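# Fold both corner flaps at one box end

## Task

At one of the short ends of the cardboard box, tuck both corner flaps inward so that both long side walls stand upright and the box rests on its bottom. This must hold by itself once the robot lets go; a fold that stays only while a gripper holds it does not count.

## Robot and tools

Robot: two arms, left_arm and right_arm, each with a parallel-jaw gripper. The names are labels only and do not match image sides. Fingers point along the gripper's own +z axis and close along its y axis. The reported hand position is the point between the pads, about 1 cm short of the fingertips. Printed positions can be slightly wrong, more so when an arm is stretched far out.

Scene frame: origin on the table surface midway between the arms. +x points out over the table, +z points up, and left_arm sits on the +y side. Each result has a state line, left_arm: ... | right_arm: ..., giving each gripper's end_effector_position in metres and end_effector_quat_wxyz.

Command row (shared by execute_actions and move): one flat list of 14 numbers, each between -1 and 1, always including both arms. The order is left_arm dx, dy, dz, rx, ry, rz, opening, then right_arm dx, dy, dz, rx, ry, rz, opening. The first six numbers per arm are an offset, not a pose: they are expressed in that gripper's own axes and measured from its pose in the most recent result showing it. Before any result in the scene, and for the second or later call inside one reply, the base is where the gripper is when the action begins. A value of 1.0 equals 0.6 m of travel or 180 degrees of turn. rx, ry, rz form a single rotation vector. The opening is absolute, not an offset: +1 is fully open (0.094 m), -1 is closed. Sending all-zero offsets is not a pause; it pulls the arm back to its base pose.

execute_actions: argument actions, a list with zero or one entry, plus optional pictures (true/false; pictures come by default). An empty list just reports the current state. An action entry {"rows": [...], "steps": n} holds 1 to 15 rows and n from 1 to 15 (default 15); each step lasts 1/30 s, each row is used for one step, and the final row repeats to fill the remaining steps. Every row is counted from the same base pose, not from the row before it. A wait entry {"steps": n} without rows allows up to 300 steps, counted from the previous result, so your own reply time is included. A rejected call sends nothing.

move: argument target (one 14-number row as above, same offset rules) and optional speed in m/s from 0.002 to 0.5, default 0.25; rotation is capped at double that figure in rad/s. Both grippers travel in straight lines and arrive together, over 0.5 to 10 s; anything longer is cut off at 10 s before the target. Openings are sent at the start. The paths ignore obstacles and the other arm. Faster motion means harder impacts, and aiming deeper beyond a contact presses harder. Its result adds a move: line stating the ending (done, off_target, moving, held, fault) and any limits (paced = pose clipped; held = checks blocked some steps, after which the arm may jump quickly), plus each gripper's distance from its target.

wait: argument seconds, 0 to 10; nothing new is sent.

zoom_image: arguments camera (cam_head_left, cam_head_right, cam_left_wrist, cam_right_wrist, all 504x504) and region [x0, y0, x1, y1] in image pixels from the top-left, at most 504 by 504; returns an enlarged crop of that camera's latest image.

finished_scene: argument scene, the number of the scene being closed. It is final and reports whether the goal was met.

Motion behaviour: each control step, the commanded pose is limited to 70 mm and 16 degrees from the measured pose, so long moves may need several actions; read the result and send the remainder. Arms usually stop a centimetre or more short, mostly sagging low. To keep an arm in place, send in a reply's first call the offset that returns it to its desired pose, then zeros in later calls, raising the aim if it still droops. Position is favoured over orientation when both cannot be met. Elbows never fully straighten. Lines to watch: HELD marks steps where your row was partly or wholly withheld; pose unreachable names an arm whose command the clearance check altered; a Hand target line shows where each gripper is being driven.

Gripping: grip_measured is the measured finger opening on the same scale as the command. To hold something, command roughly 0.03 below that reading (less for a lighter hold). Pad force tops out near 50 to 62 N and is lower on very thin parts.

Heat: holding loads warms motors. A MOTOR HOT warning appears at 75 °C; at 90 °C that arm halts for 10 s; at 100 °C it goes limp and drops. These appear as OVER-TEMPERATURE FAULT lines.

Avoid: pushing anything off the table, letting the arms collide or shove each other, dropping or slamming items, and pressing hard into the box. Small disturbances may occasionally tug held parts or nudge loose ones. Joint limits per arm (rad): waist -2.618 to 3.054, shoulder 0 to 3.142, elbow 0 to 3.142, wrist pitch -1.571 to 1.571, wrist yaw -1.571 to 1.571, wrist roll -2.094 to 2.094.

Each tool is called by a JSON object that holds its "op" and its "data".

## Session

{"op": "execute_actions", "data": {"actions": []}}

Scene clock: 0.00 s of 4500.00 s.
left_arm: end_effector_position=(+0.3938, +0.3405, +0.4108) grip_measured=+1.000 end_effector_quat_wxyz=(+0.705, -0.067, +0.704, +0.056) | right_arm: end_effector_position=(+0.4015, -0.3011, +0.4025) grip_measured=-0.983 end_effector_quat_wxyz=(+0.699, -0.061, +0.710, +0.051)
Joint positions: left_arm=[-0.005  1.046  1.061 -0.015  0.011 -0.015  0.094] | right_arm=[-0.01   1.043  1.043 -0.017 -0.004 -0.012  0.001]
Joint velocities: left_arm=[-0.007  0.002 -0.012  0.022  0.022 -0.007  0.   ] | right_arm=[-0.017 -0.007 -0.007  0.095 -0.022  0.007  0.   ]
Hand target (left_arm): +0.392, +0.340, +0.413; +0.706, -0.067, +0.703, +0.056
Hand target (right_arm): +0.400, -0.301, +0.401; +0.696, -0.061, +0.714, +0.050

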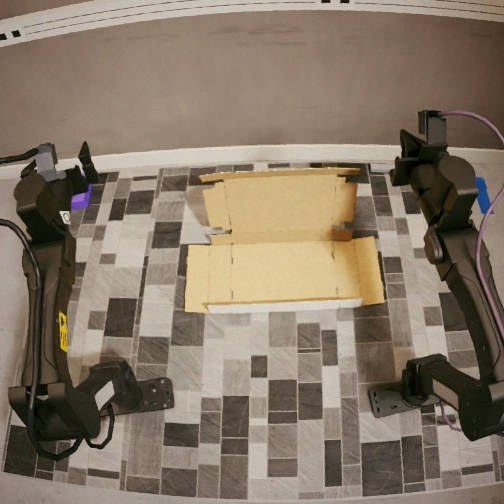

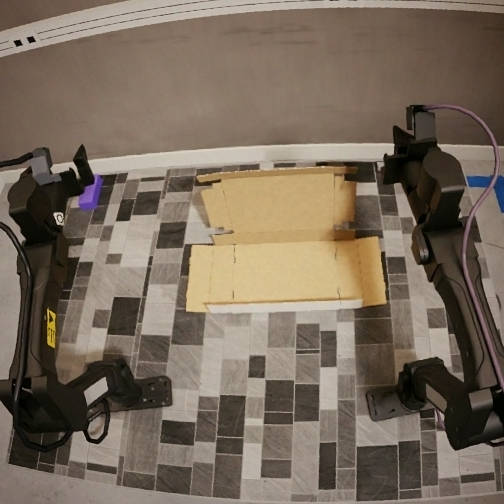

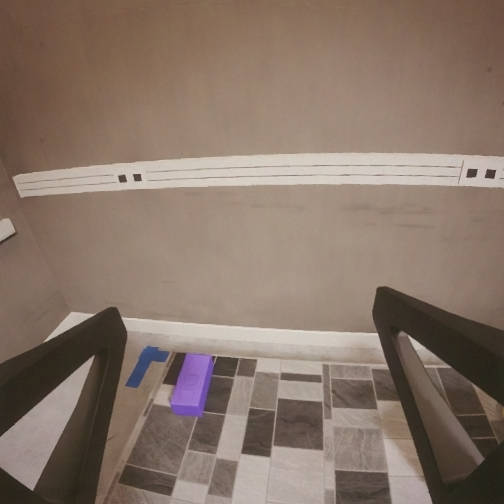

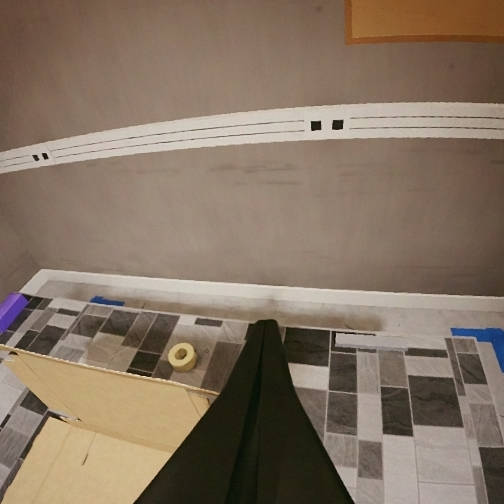

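{"op": "zoom_image", "data": {"camera": "cam_head_left", "region": [160, 150, 410, 330]}}

{"op": "zoom_image", "data": {"camera": "cam_head_right", "region": [160, 150, 410, 330]}}

Region (160, 150, 410, 330) of cam_head_left's 504x504 image, scaled by 2.016, with more detail than that image has; it fills the top 363 rows of this view, and the rest is white.

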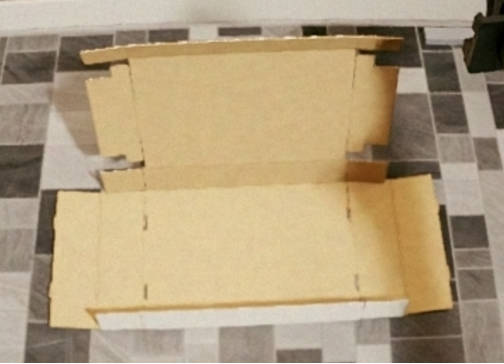

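Region (160, 150, 410, 330) of cam_head_right's 504x504 image, scaled by 2.016, with more detail than that image has; it fills the top 363 rows of this view, and the rest is white.

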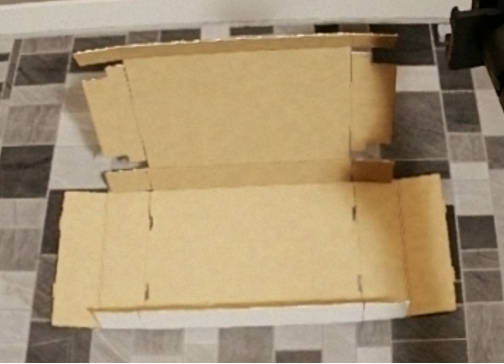

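{"op": "move", "data": {"target": [0.467,-0.342,-0.415,0,0.5,0,-1,0.45,0.393,-0.232,-0.348,0.4075,-0.348,0.2], "speed": 0.35}}

Scene clock: 20.57 s of 4500.00 s.
left_arm: end_effector_position=(+0.1901, +0.0948, +0.1383) grip_measured=-0.977 end_effector_quat_wxyz=(+0.006, -0.099, +0.995, -0.009) | right_arm: end_effector_position=(+0.2238, -0.0977, +0.1315) grip_measured=+0.198 end_effector_quat_wxyz=(-0.014, -0.705, +0.709, +0.000)
Joint positions: left_arm=[-0.996  1.45   1.233 -1.332  0.001 -1.005  0.001] | right_arm=[ 0.757  1.818  1.599 -1.38  -0.005 -0.645  0.056]
Joint velocities: left_arm=[ 0.002  0.002  0.012 -0.022 -0.007 -0.022 -0.   ] | right_arm=[-0.012  0.007 -0.002 -0.051  0.022  0.007 -0.001]
Hand target (left_arm): +0.186, +0.094, +0.131; -0.004, -0.100, +0.995, -0.003
Hand target (right_arm): +0.225, -0.094, +0.138; +0.009, +0.710, -0.704, -0.001
Off the commanded pose (left_arm): 0.008 m, 2 deg.
Off the commanded pose (right_arm): 0.004 m, 1 deg.
After step 90, 14.10 s passed at rest.
move: done
camera_calibration (this result's frames):
cam_left_wrist: T_world_to_cam=[[0.126323, -0.990684, 0.0508711, 0.0596299], [-0.862066, -0.084261, 0.499743, 0.128237], [-0.490801, -0.106983, -0.864679, 0.317385], [0, 0, 0, 1]] pos_world=[0.258789, 0.103835, 0.207317]
cam_right_wrist: T_world_to_cam=[[0.986979, -0.142913, -0.07381, -0.2177], [-0.0592051, -0.749446, 0.659413, -0.114307], [-0.149555, -0.646457, -0.748149, 0.158805], [0, 0, 0, 1]] pos_world=[0.231848, -0.0141182, 0.178117]

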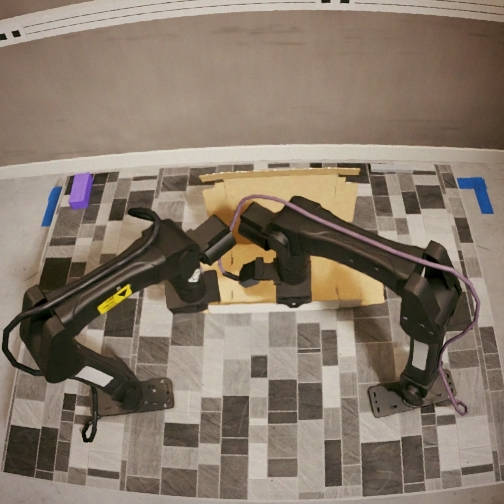

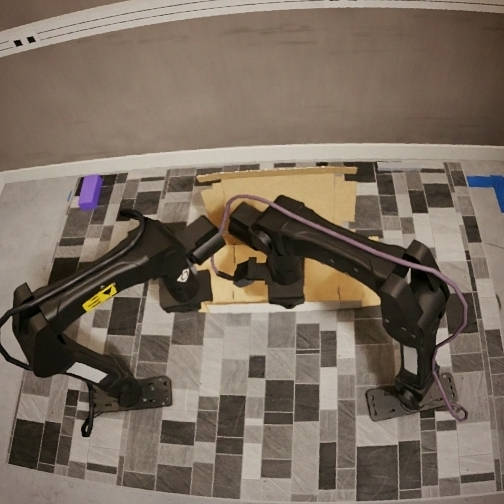

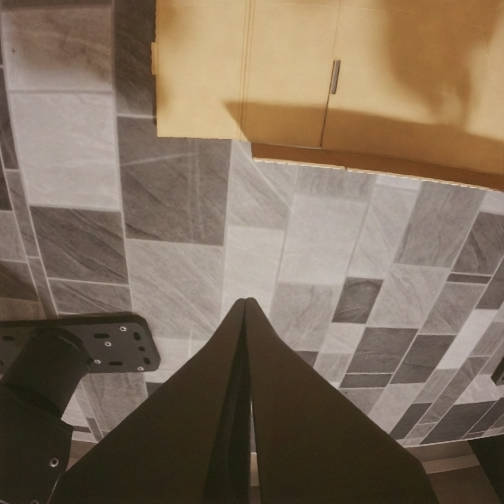

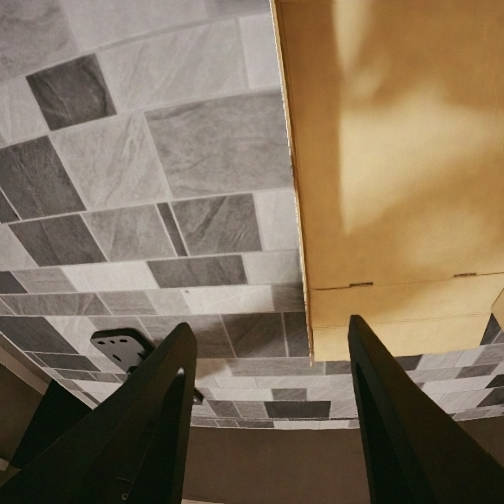

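{"op": "move", "data": {"target": [0.005,-0.024,0.05,0,0,0,-1,0.12,-0.018,0.07,0,0,0,0.2]}}

{"op": "move", "data": {"target": [0,0,0.11,0,0,0,-1,0,0,0.09,0,0,0,0.2], "speed": 0.1}}

Scene clock: 24.63 s of 4500.00 s.
left_arm: end_effector_position=(+0.1936, +0.0788, +0.1157) grip_measured=-0.977 end_effector_quat_wxyz=(+0.011, -0.099, +0.995, -0.018) | right_arm: end_effector_position=(+0.2360, -0.1658, +0.0924) grip_measured=+0.198 end_effector_quat_wxyz=(-0.013, -0.702, +0.712, +0.000)
Joint positions: left_arm=[-1.028  1.486  1.175 -1.218  0.003 -1.037  0.001] | right_arm=[ 0.581  1.664  1.261 -1.194  0.    -0.812  0.056]
Joint velocities: left_arm=[-0.007 -0.017  0.007 -0.081  0.095 -0.037  0.001] | right_arm=[-0.007 -0.022 -0.017 -0.007  0.037 -0.022  0.001]
Hand target (left_arm): +0.191, +0.080, +0.108; +0.006, -0.099, +0.995, -0.009
Hand target (right_arm): +0.232, -0.169, +0.090; +0.014, +0.705, -0.709, -0.002
Off the commanded pose (left_arm): 0.008 m, 1 deg.
Off the commanded pose (right_arm): 0.006 m, 1 deg.
move: done
camera_calibration (this result's frames):
cam_left_wrist: T_world_to_cam=[[0.124799, -0.989786, 0.0689073, 0.042564], [-0.867865, -0.0752383, 0.491071, 0.142536], [-0.48087, -0.121087, -0.86839, 0.29742], [0, 0, 0, 1]] pos_world=[0.261411, 0.0888672, 0.185348]
cam_right_wrist: T_world_to_cam=[[0.98591, -0.151317, -0.0713109, -0.243807], [-0.0676407, -0.750516, 0.657382, -0.136827], [-0.152993, -0.643295, -0.750176, 0.0888453], [0, 0, 0, 1]] pos_world=[0.24471, -0.0824296, 0.139211]

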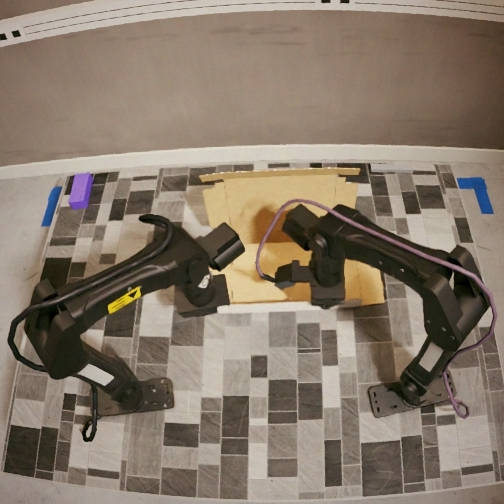

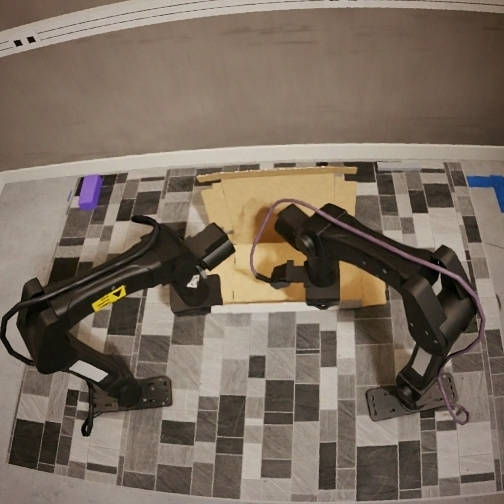

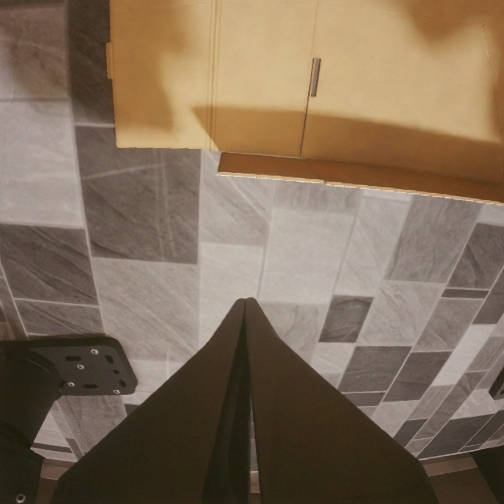

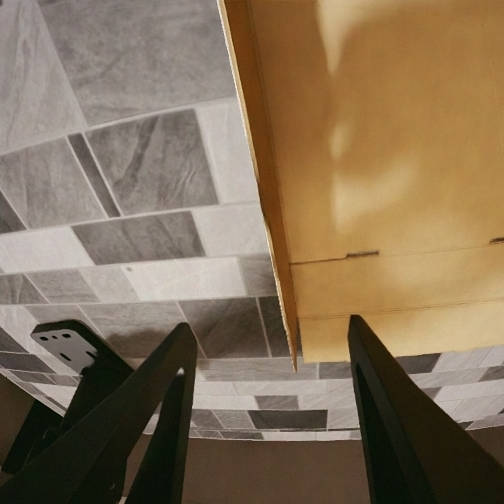

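Scene clock: 25.87 s of 4500.00 s.
left_arm: end_effector_position=(+0.1989, +0.0728, +0.0572) grip_measured=-0.977 end_effector_quat_wxyz=(+0.018, -0.099, +0.995, -0.027) | right_arm: end_effector_position=(+0.2409, -0.1613, +0.0469) grip_measured=+0.198 end_effector_quat_wxyz=(+0.001, -0.702, +0.712, -0.000)
Joint positions: left_arm=[-1.028  1.54   0.988 -0.954  0.003 -1.037  0.001] | right_arm=[ 0.581  1.707  1.124 -0.986  0.    -0.812  0.056]
Joint velocities: left_arm=[-0.012  0.002 -0.012  0.022 -0.007 -0.007  0.001] | right_arm=[ 0.012 -0.002  0.022  0.037  0.051  0.022 -0.   ]
Hand target (left_arm): +0.196, +0.076, +0.050; +0.011, -0.099, +0.995, -0.018
Hand target (right_arm): +0.236, -0.166, +0.039; +0.012, +0.702, -0.712, -0.000
Off the commanded pose (left_arm): 0.009 m, 1 deg.
Off the commanded pose (right_arm): 0.012 m, 2 deg.
move: off_target (right_arm)
camera_calibration (this result's frames):
cam_left_wrist: T_world_to_cam=[[0.124023, -0.988455, 0.0870313, 0.0390213], [-0.875009, -0.0675815, 0.479366, 0.176994], [-0.46795, -0.135606, -0.873289, 0.247287], [0, 0, 0, 1]] pos_world=[0.26575, 0.0840658, 0.127712]
cam_right_wrist: T_world_to_cam=[[0.987146, -0.150177, -0.0546786, -0.252028], [-0.0803943, -0.762283, 0.642231, -0.101375], [-0.138129, -0.62958, -0.764558, 0.0576324], [0, 0, 0, 1]] pos_world=[0.248599, -0.078841, 0.095389]

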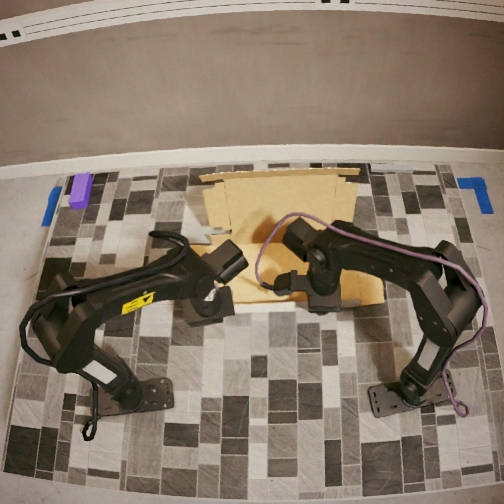

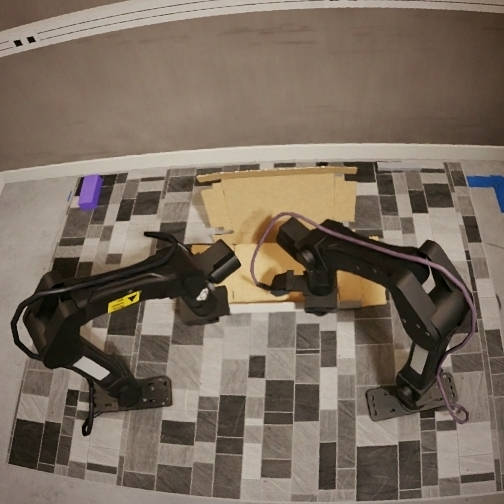

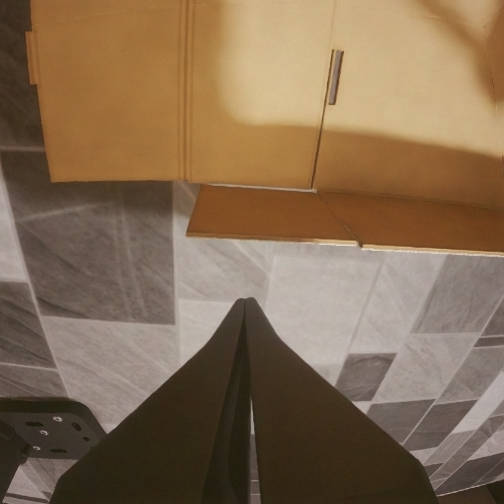

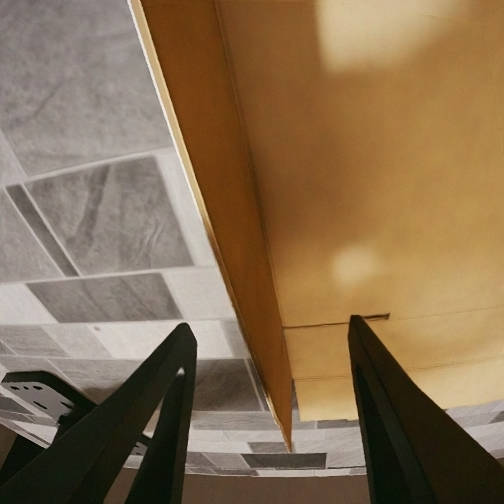

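{"op": "move", "data": {"target": [0.005,0.012,0.045,0,0,0,-1,0,0.004,0.035,0,0,0,0.2], "speed": 0.1}}

{"op": "move", "data": {"target": [0,0,0,0,0,0,-1,0,0,0,0,0,0,-0.96]}}

Scene clock: 28.30 s of 4500.00 s.
left_arm: end_effector_position=(+0.1990, +0.0727, +0.0389) grip_measured=-0.977 end_effector_quat_wxyz=(+0.026, -0.099, +0.994, -0.038) | right_arm: end_effector_position=(+0.2455, -0.1570, +0.0349) grip_measured=+0.198 end_effector_quat_wxyz=(+0.015, -0.702, +0.712, -0.001)
Joint positions: left_arm=[-1.028  1.54   0.908 -0.846  0.003 -1.037  0.001] | right_arm=[ 0.581  1.721  1.089 -0.909  0.    -0.812  0.056]
Joint velocities: left_arm=[-0.022 -0.002 -0.007  0.051 -0.051  0.037  0.   ] | right_arm=[-0.007  0.007 -0.002 -0.081  0.11  -0.066 -0.   ]
Hand target (left_arm): +0.196, +0.078, +0.030; +0.018, -0.099, +0.995, -0.027
Hand target (right_arm): +0.239, -0.161, +0.026; -0.001, +0.702, -0.712, +0.000
Off the commanded pose (left_arm): 0.011 m, 2 deg.
Off the commanded pose (right_arm): 0.012 m, 2 deg.
move: off_target (left_arm, right_arm)
camera_calibration (this result's frames):
cam_left_wrist: T_world_to_cam=[[0.122162, -0.986387, 0.110082, 0.0398793], [-0.883914, -0.0576798, 0.464078, 0.187467], [-0.451411, -0.153996, -0.878927, 0.229561], [0, 0, 0, 1]] pos_world=[0.264459, 0.0855009, 0.110379]
cam_right_wrist: T_world_to_cam=[[0.988098, -0.149299, -0.0370537, -0.257354], [-0.0935481, -0.77442, 0.625717, -0.0880978], [-0.122114, -0.614803, -0.77917, 0.0506913], [0, 0, 0, 1]] pos_world=[0.252239, -0.0754821, 0.0850856]

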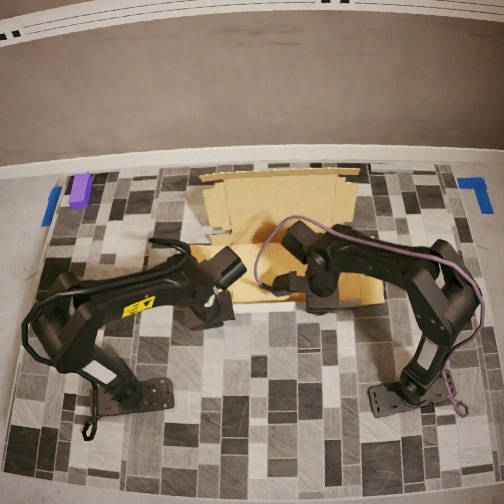

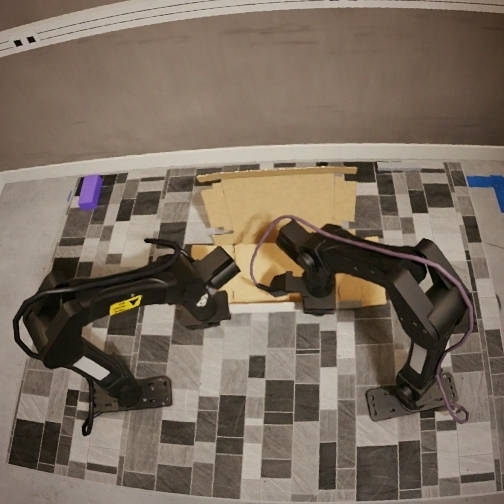

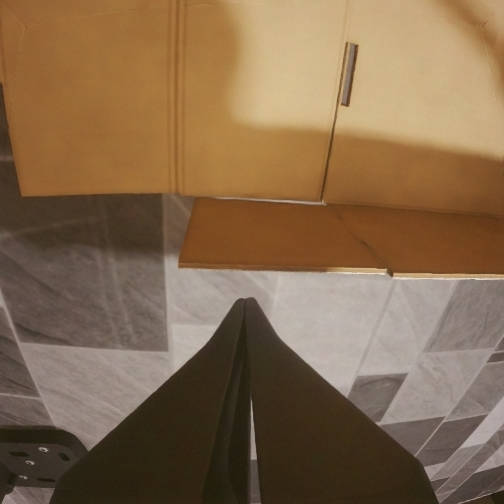

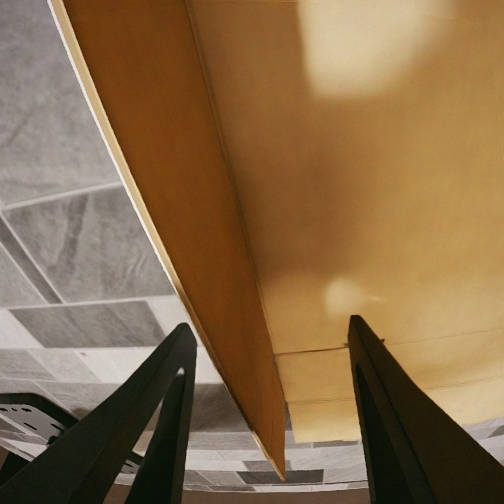

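Scene clock: 28.80 s of 4500.00 s.
left_arm: end_effector_position=(+0.1990, +0.0727, +0.0389) grip_measured=-0.977 end_effector_quat_wxyz=(+0.026, -0.099, +0.994, -0.038) | right_arm: end_effector_position=(+0.2464, -0.1573, +0.0349) grip_measured=-0.954 end_effector_quat_wxyz=(+0.016, -0.702, +0.712, -0.002)
Joint positions: left_arm=[-1.028  1.54   0.908 -0.846  0.003 -1.037  0.001] | right_arm=[ 0.581  1.721  1.089 -0.907  0.003 -0.811  0.002]
Joint velocities: left_arm=[-0.007  0.007 -0.002  0.037 -0.022 -0.037  0.   ] | right_arm=[ 0.002 -0.027 -0.007  0.066 -0.037 -0.022  0.   ]
Hand target (left_arm): +0.199, +0.073, +0.039; +0.026, -0.099, +0.994, -0.038
Hand target (right_arm): +0.246, -0.157, +0.035; -0.015, +0.702, -0.712, +0.001
Off the commanded pose (left_arm): 0.000 m, 0 deg.
Off the commanded pose (right_arm): 0.001 m, 0 deg.
move: done
camera_calibration (this result's frames):
cam_left_wrist: T_world_to_cam=[[0.122162, -0.986387, 0.110082, 0.0398793], [-0.883914, -0.0576798, 0.464078, 0.187467], [-0.451411, -0.153996, -0.878927, 0.229561], [0, 0, 0, 1]] pos_world=[0.264459, 0.0855009, 0.110379]
cam_right_wrist: T_world_to_cam=[[0.987976, -0.150932, -0.0335001, -0.258604], [-0.0969645, -0.773683, 0.626109, -0.0872727], [-0.120418, -0.615332, -0.779016, 0.0501518], [0, 0, 0, 1]] pos_world=[0.253071, -0.0756929, 0.085048]

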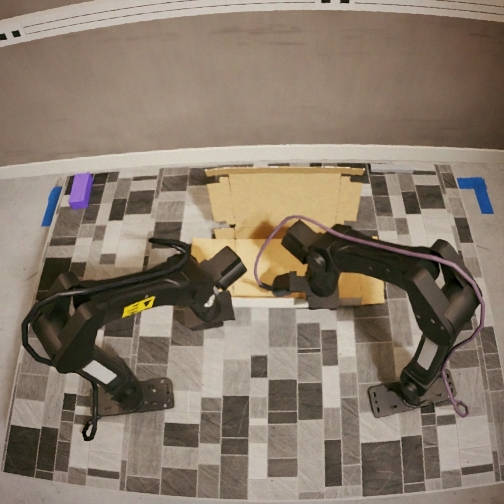

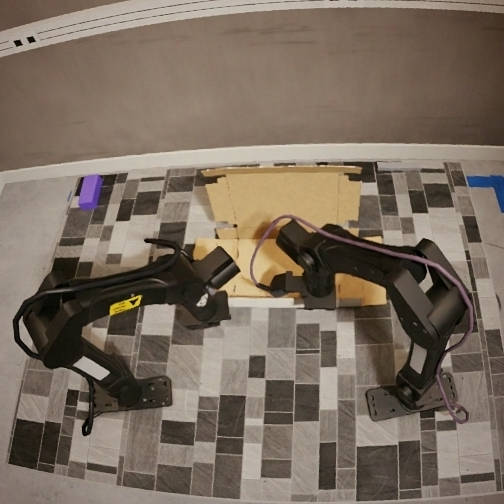

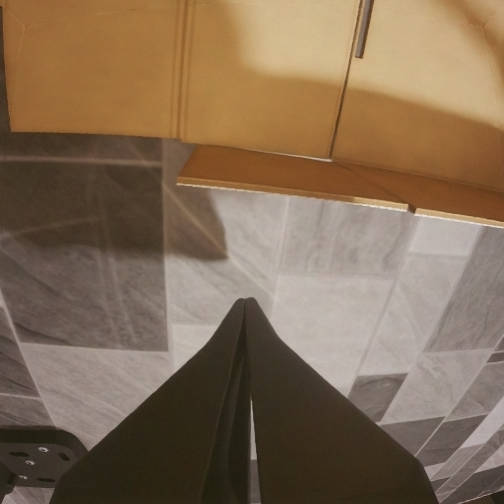

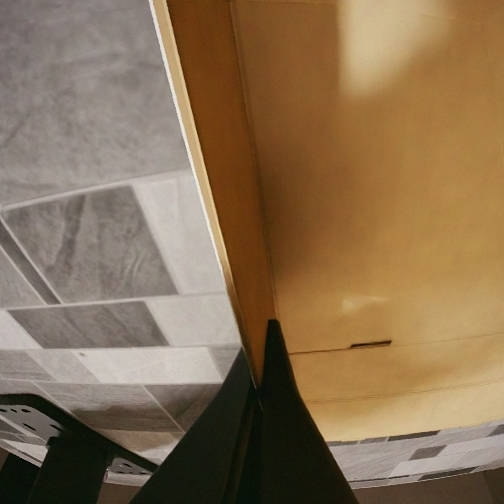

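{"op": "move", "data": {"target": [-0.14,-0.022,0.01,0,0,0,-1,0,0,0,0,0,0,-0.99], "speed": 0.08}}

Scene clock: 32.03 s of 4500.00 s.
left_arm: end_effector_position=(+0.2742, +0.0793, +0.0352) grip_measured=-0.977 end_effector_quat_wxyz=(+0.019, -0.102, +0.994, -0.034) | right_arm: end_effector_position=(+0.2493, -0.1570, +0.0350) grip_measured=-0.969 end_effector_quat_wxyz=(+0.021, -0.695, +0.719, -0.007)
Joint positions: left_arm=[-0.826  1.752  1.124 -0.87   0.025 -0.841  0.001] | right_arm=[ 0.581  1.721  1.089 -0.897  0.013 -0.794  0.001]
Joint velocities: left_arm=[-0.007  0.007  0.007  0.051  0.007  0.051 -0.001] | right_arm=[ 0.007  0.007 -0.002 -0.037  0.022  0.051 -0.   ]
Hand target (left_arm): +0.284, +0.075, +0.039; +0.027, -0.099, +0.994, -0.039
Hand target (right_arm): +0.246, -0.157, +0.035; -0.016, +0.701, -0.713, +0.002
Off the commanded pose (left_arm): 0.011 m, 1 deg.
Off the commanded pose (right_arm): 0.003 m, 1 deg.
move: off_target (left_arm)
camera_calibration (this result's frames):
cam_left_wrist: T_world_to_cam=[[0.128793, -0.986573, 0.100429, 0.0361466], [-0.876099, -0.065751, 0.477626, 0.254008], [-0.46461, -0.149501, -0.872804, 0.26436], [0, 0, 0, 1]] pos_world=[0.340705, 0.0918847, 0.105783]
cam_right_wrist: T_world_to_cam=[[0.985477, -0.1686, -0.020234, -0.264074], [-0.119178, -0.771588, 0.624858, -0.0809027], [-0.120964, -0.613372, -0.780476, 0.051266], [0, 0, 0, 1]] pos_world=[0.256798, -0.0755014, 0.0852214]

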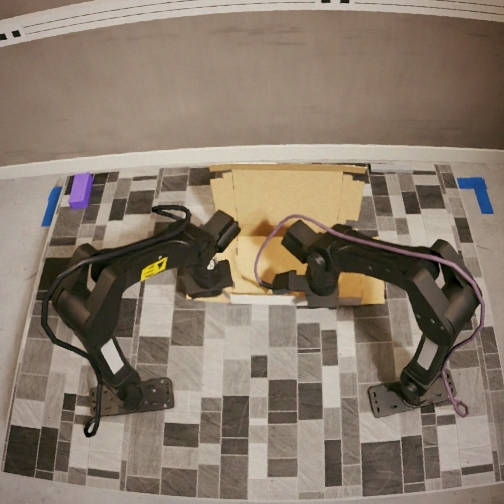

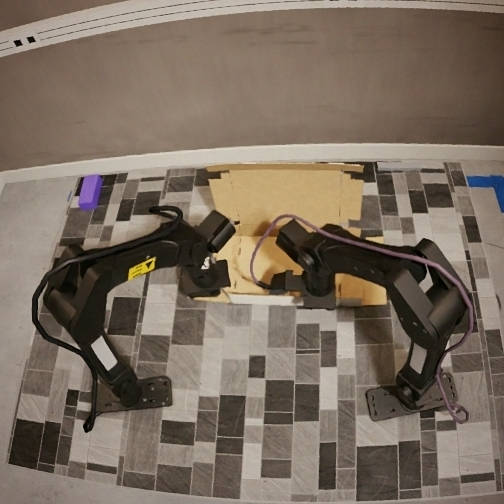

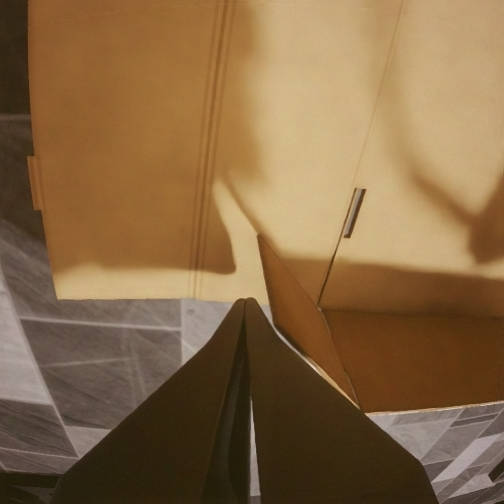

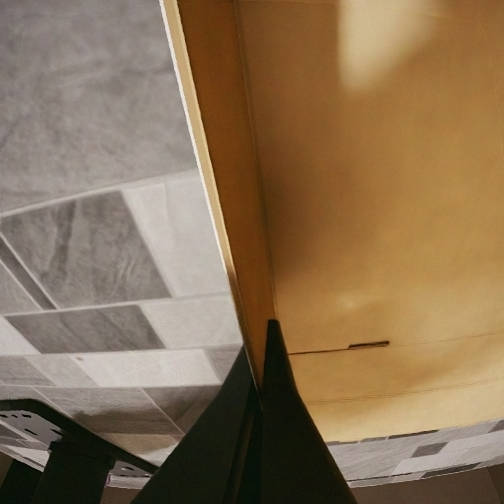

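{"op": "move", "data": {"target": [-0.025,-0.09,0,0,0,0,-1,0,0.004,0,0,0,0,-0.99], "speed": 0.08}}

Scene clock: 34.57 s of 4500.00 s.
left_arm: end_effector_position=(+0.2858, +0.0544, +0.0357) grip_measured=-0.978 end_effector_quat_wxyz=(+0.002, -0.102, +0.995, +0.002) | right_arm: end_effector_position=(+0.2498, -0.1610, +0.0350) grip_measured=-0.969 end_effector_quat_wxyz=(+0.016, -0.689, +0.725, -0.016)
Joint positions: left_arm=[-0.88   1.903  1.323 -0.991 -0.006 -0.895  0.001] | right_arm=[ 0.58   1.721  1.089 -0.907  0.031 -0.776  0.001]
Joint velocities: left_arm=[-0.002  0.002  0.002  0.022 -0.037  0.051  0.002] | right_arm=[ 0.007  0.002 -0.002  0.022  0.022  0.007 -0.001]
Hand target (left_arm): +0.298, +0.030, +0.041; +0.018, -0.101, +0.994, -0.034
Hand target (right_arm): +0.247, -0.157, +0.035; -0.020, +0.695, -0.718, +0.007
Off the commanded pose (left_arm): 0.029 m, 5 deg.
Off the commanded pose (right_arm): 0.005 m, 2 deg.
move: off_target (left_arm)
camera_calibration (this result's frames):
cam_left_wrist: T_world_to_cam=[[0.132508, -0.990794, 0.0277245, 0.0117762], [-0.855892, -0.10027, 0.507341, 0.257366], [-0.499891, -0.0909561, -0.861299, 0.272889], [0, 0, 0, 1]] pos_world=[0.355132, 0.0622948, 0.10414]
cam_right_wrist: T_world_to_cam=[[0.982325, -0.186801, -0.011973, -0.267677], [-0.136228, -0.757313, 0.638686, -0.0778794], [-0.128375, -0.625766, -0.769375, 0.0483035], [0, 0, 0, 1]] pos_world=[0.258538, -0.0787549, 0.083699]

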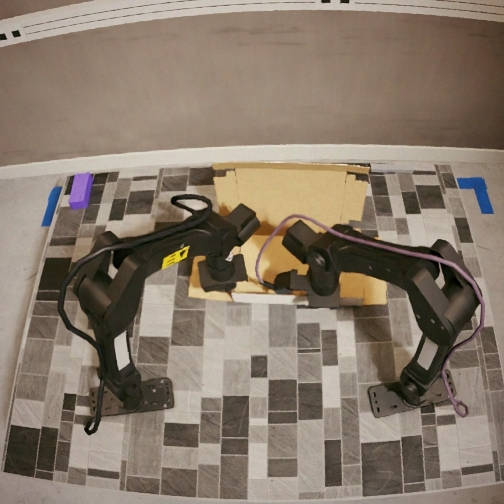

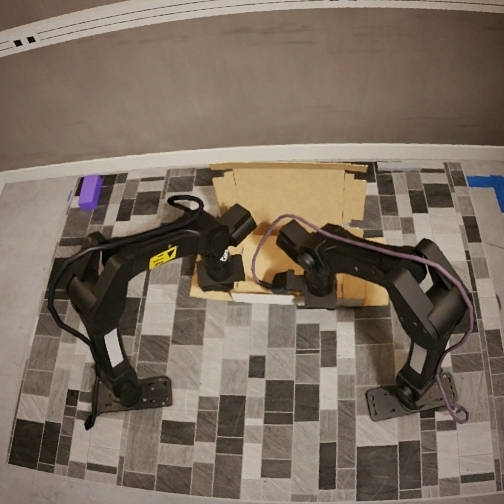

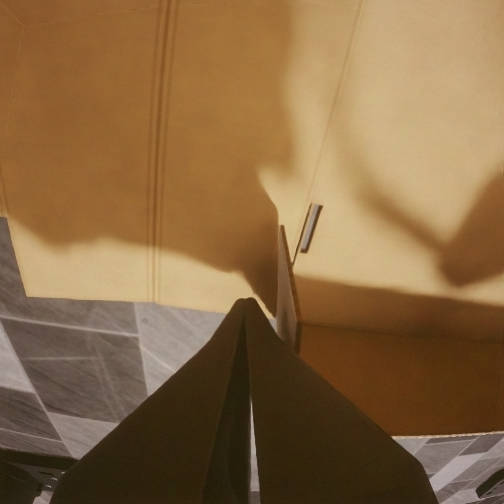

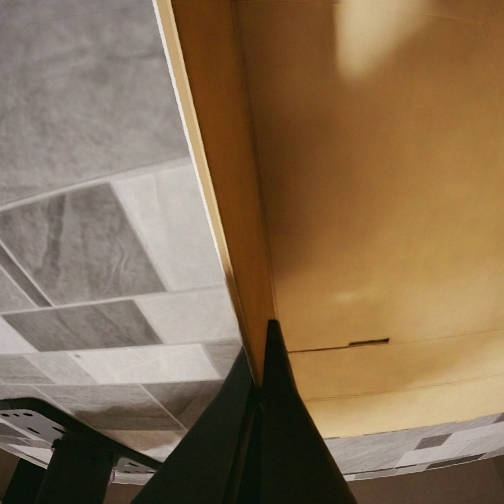

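{"op": "move", "data": {"target": [-0.055,0.01,0,0,0,0,-1,0,0.004,0,0,0,0,-0.99], "speed": 0.08}}

{"op": "move", "data": {"target": [0.016,-0.085,0,0,0,0,-1,0,0,0,0,0,0,-0.99], "speed": 0.06}}

Scene clock: 37.50 s of 4500.00 s.
left_arm: end_effector_position=(+0.3125, +0.0683, +0.0345) grip_measured=-0.978 end_effector_quat_wxyz=(+0.004, -0.106, +0.994, +0.002) | right_arm: end_effector_position=(+0.2503, -0.1602, +0.0350) grip_measured=-0.969 end_effector_quat_wxyz=(+0.018, -0.688, +0.725, -0.015)
Joint positions: left_arm=[-0.803  1.947  1.38  -1.    -0.008 -0.826  0.001] | right_arm=[ 0.58   1.721  1.089 -0.903  0.029 -0.776  0.001]
Joint velocities: left_arm=[-0.022 -0.002 -0.002  0.007 -0.007  0.081  0.001] | right_arm=[-0.012 -0.007  0.012  0.095 -0.007  0.007  0.001]
Hand target (left_arm): +0.317, +0.067, +0.036; +0.003, -0.102, +0.995, +0.002
Hand target (right_arm): +0.248, -0.161, +0.035; -0.016, +0.689, -0.725, +0.016
Off the commanded pose (left_arm): 0.005 m, 0 deg.
Off the commanded pose (right_arm): 0.003 m, 0 deg.
move: done
camera_calibration (this result's frames):
cam_left_wrist: T_world_to_cam=[[0.139576, -0.989804, 0.0284052, 0.0197102], [-0.857207, -0.106418, 0.503856, 0.283174], [-0.495696, -0.0946754, -0.86332, 0.285509], [0, 0, 0, 1]] pos_world=[0.381514, 0.0766749, 0.103247]
cam_right_wrist: T_world_to_cam=[[0.98214, -0.187798, -0.0115434, -0.268135], [-0.137838, -0.759906, 0.635251, -0.077067], [-0.128071, -0.622314, -0.77222, 0.0494944], [0, 0, 0, 1]] pos_world=[0.259062, -0.078118, 0.0840822]

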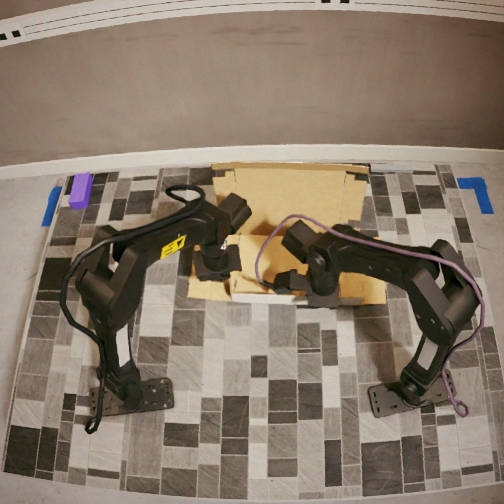

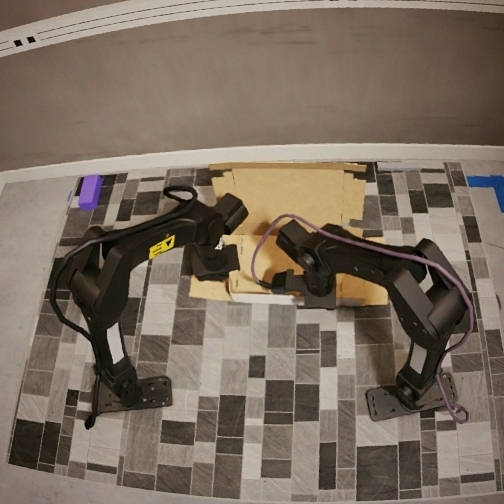

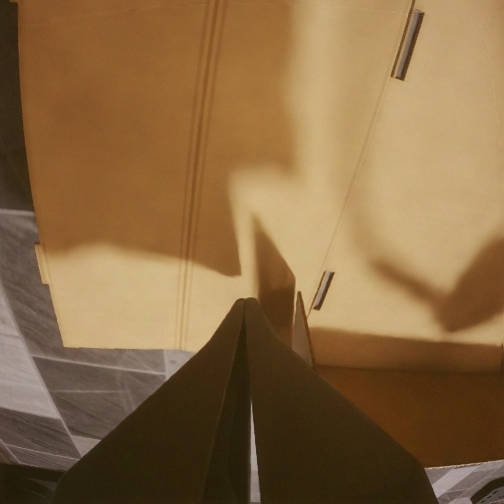

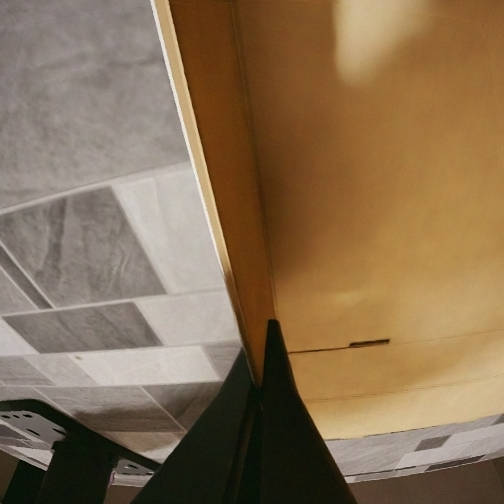

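Scene clock: 38.67 s of 4500.00 s.
left_arm: end_effector_position=(+0.3066, +0.0413, +0.0340) grip_measured=-0.978 end_effector_quat_wxyz=(-0.002, -0.107, +0.994, +0.035) | right_arm: end_effector_position=(+0.2485, -0.1635, +0.0349) grip_measured=-0.969 end_effector_quat_wxyz=(+0.010, -0.686, +0.728, -0.015)
Joint positions: left_arm=[-0.89   2.042  1.512 -1.095 -0.045 -0.915  0.001] | right_arm=[ 0.576  1.721  1.089 -0.917  0.03  -0.772  0.001]
Joint velocities: left_arm=[-0.002 -0.002  0.012  0.037 -0.007 -0.095  0.   ] | right_arm=[ 0.007  0.012 -0.002 -0.066 -0.007 -0.037 -0.   ]
Hand target (left_arm): +0.312, +0.017, +0.035; +0.003, -0.105, +0.994, +0.002
Hand target (right_arm): +0.250, -0.160, +0.035; -0.017, +0.688, -0.725, +0.015
Off the commanded pose (left_arm): 0.026 m, 4 deg.
Off the commanded pose (right_arm): 0.004 m, 1 deg.
move: off_target (left_arm)
camera_calibration (this result's frames):
cam_left_wrist: T_world_to_cam=[[0.141194, -0.989255, -0.0379307, -0.00446737], [-0.847007, -0.140548, 0.512664, 0.273515], [-0.512487, -0.0402574, -0.857751, 0.282319], [0, 0, 0, 1]] pos_world=[0.376984, 0.045388, 0.101769]
cam_right_wrist: T_world_to_cam=[[0.980594, -0.195102, -0.0192548, -0.267506], [-0.137003, -0.752198, 0.644537, -0.079079], [-0.140234, -0.629391, -0.76433, 0.0486911], [0, 0, 0, 1]] pos_world=[0.258309, -0.0810281, 0.0830347]

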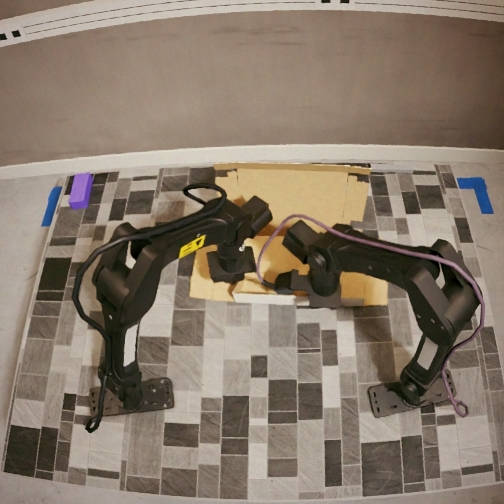

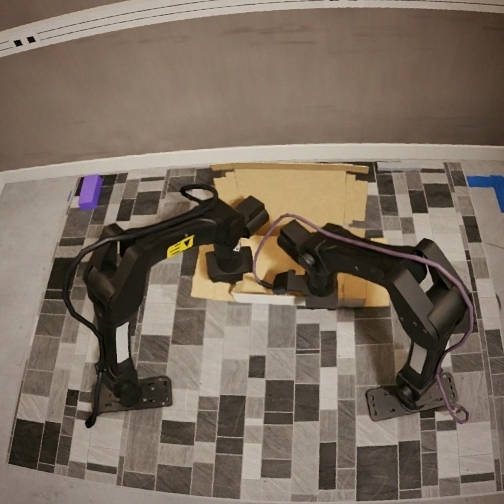

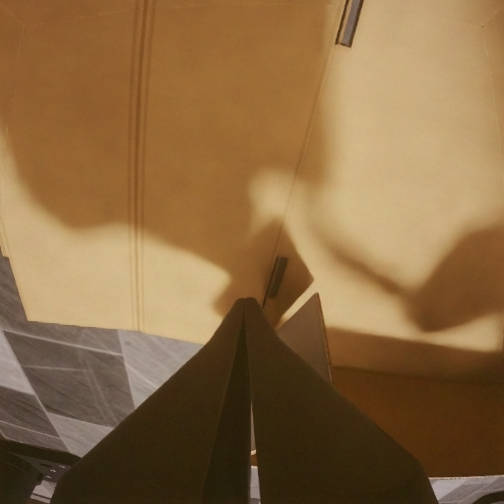

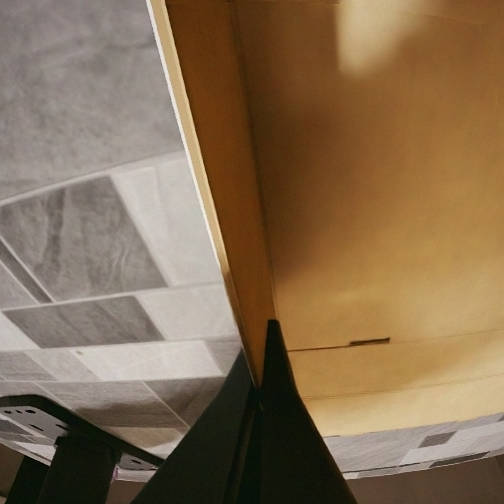

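{"op": "move", "data": {"target": [-0.04,0.195,-0.14,0,0,0,-1,0,0,0,0,0,0,-0.99], "speed": 0.2}}

Scene clock: 41.03 s of 4500.00 s.
left_arm: end_effector_position=(+0.3074, +0.1520, +0.1187) grip_measured=-0.978 end_effector_quat_wxyz=(-0.009, -0.110, +0.993, +0.035) | right_arm: end_effector_position=(+0.2488, -0.1624, +0.0349) grip_measured=-0.969 end_effector_quat_wxyz=(+0.012, -0.686, +0.728, -0.014)
Joint positions: left_arm=[-0.615  1.771  1.488 -1.339 -0.05  -0.648  0.001] | right_arm=[ 0.576  1.721  1.089 -0.914  0.027 -0.772  0.001]
Joint velocities: left_arm=[-0.002 -0.012 -0.017 -0.022 -0.051  0.007  0.   ] | right_arm=[ 0.022 -0.007 -0.007 -0.037  0.037  0.051 -0.   ]
Hand target (left_arm): +0.307, +0.154, +0.127; -0.001, -0.106, +0.994, +0.034
Hand target (right_arm): +0.249, -0.164, +0.035; -0.010, +0.686, -0.728, +0.015
Off the commanded pose (left_arm): 0.008 m, 1 deg.
Off the commanded pose (right_arm): 0.001 m, 0 deg.
move: done
camera_calibration (this result's frames):
cam_left_wrist: T_world_to_cam=[[0.149015, -0.988124, -0.0374974, 0.105508], [-0.838924, -0.146407, 0.524187, 0.243333], [-0.523452, -0.0466543, -0.850777, 0.363348], [0, 0, 0, 1]] pos_world=[0.378611, 0.156832, 0.185532]
cam_right_wrist: T_world_to_cam=[[0.980545, -0.195298, -0.0197607, -0.267577], [-0.137555, -0.755447, 0.640608, -0.0784745], [-0.140038, -0.625427, -0.767614, 0.050131], [0, 0, 0, 1]] pos_world=[0.258597, -0.0801873, 0.0834651]

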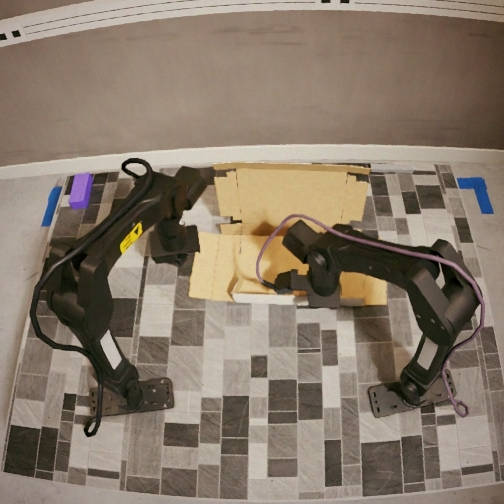

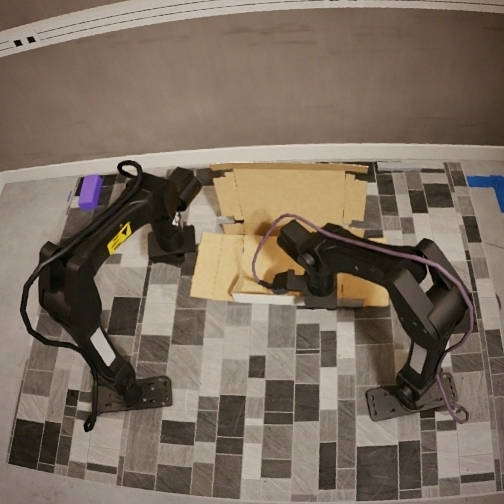

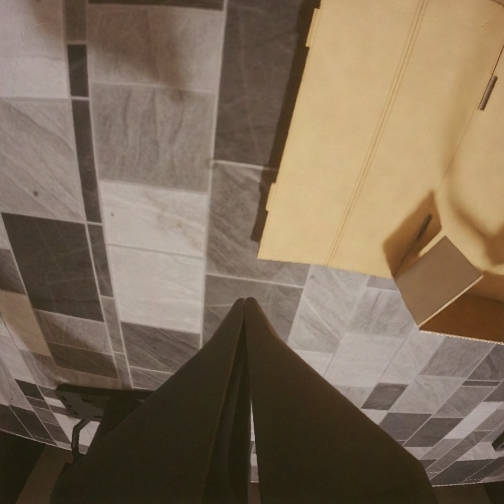

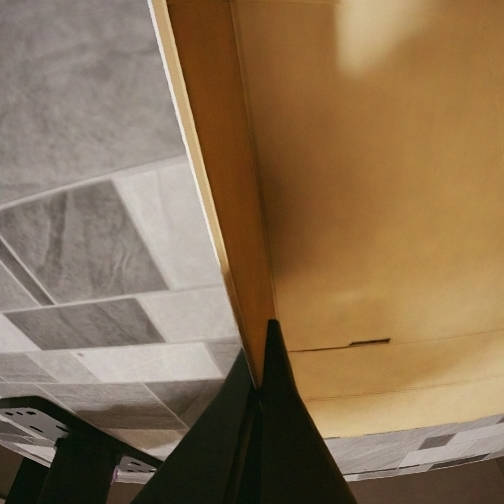

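{"op": "move", "data": {"target": [-0.293,-0.02,0.063,0.333,-0.277,0.497,-1,0,0,0,0,0,0,-0.99], "speed": 0.35}}

Scene clock: 48.93 s of 4500.00 s.
left_arm: end_effector_position=(+0.4792, +0.1794, +0.0781) grip_measured=-0.978 end_effector_quat_wxyz=(+0.367, +0.600, +0.601, -0.380) | right_arm: end_effector_position=(+0.2488, -0.1620, +0.0349) grip_measured=-0.969 end_effector_quat_wxyz=(+0.013, -0.686, +0.728, -0.013)
Joint positions: left_arm=[-0.046  2.557  2.154 -1.482  1.089  1.904  0.001] | right_arm=[ 0.576  1.721  1.089 -0.912  0.025 -0.772  0.001]
Joint velocities: left_arm=[ 0.002 -0.012  0.002 -0.007  0.051 -0.022 -0.   ] | right_arm=[ 0.007 -0.012  0.012  0.007 -0.066 -0.051 -0.002]
Hand target (left_arm): +0.483, +0.180, +0.081; +0.377, +0.596, +0.597, -0.383
Hand target (right_arm): +0.249, -0.162, +0.035; -0.012, +0.686, -0.728, +0.013
Off the commanded pose (left_arm): 0.002 m, 2 deg.
Off the commanded pose (right_arm): 0.000 m, 0 deg.
After step 90, 0.90 s passed at rest.
move: done
camera_calibration (this result's frames):
cam_left_wrist: T_world_to_cam=[[-0.997034, 0.0691096, -0.0338827, 0.46471], [0.0763994, 0.835168, -0.544663, -0.118525], [-0.00934369, -0.545636, -0.83797, 0.26216], [0, 0, 0, 1]] pos_world=[0.474836, 0.209916, 0.170872]
cam_right_wrist: T_world_to_cam=[[0.980549, -0.195222, -0.0203116, -0.267496], [-0.137407, -0.756667, 0.639198, -0.0783592], [-0.140155, -0.623974, -0.768774, 0.0506853], [0, 0, 0, 1]] pos_world=[0.258629, -0.0798865, 0.0836193]

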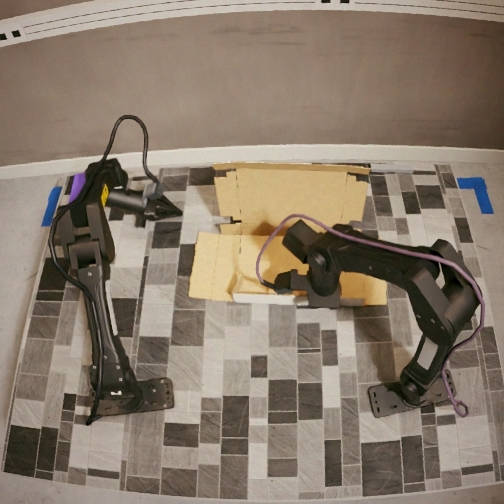

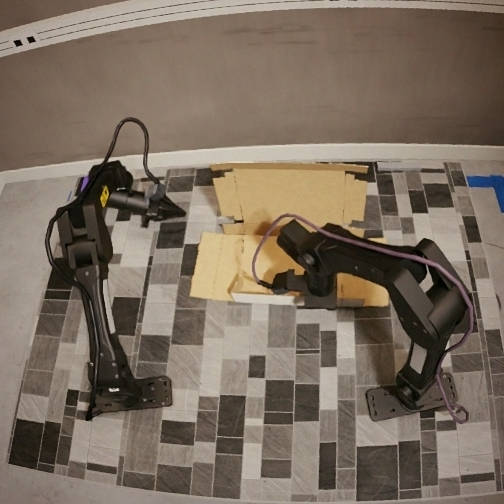

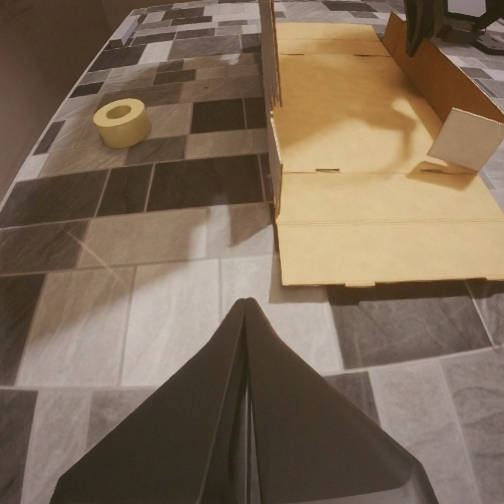

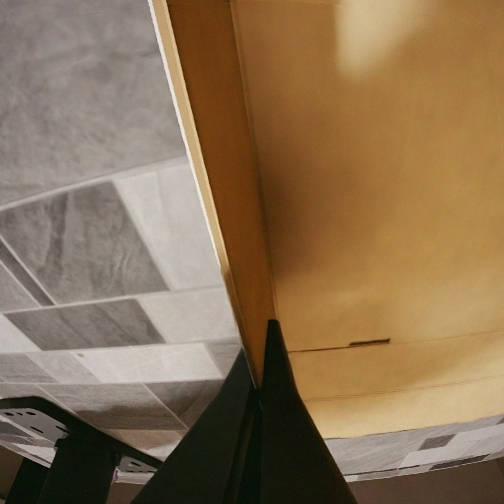

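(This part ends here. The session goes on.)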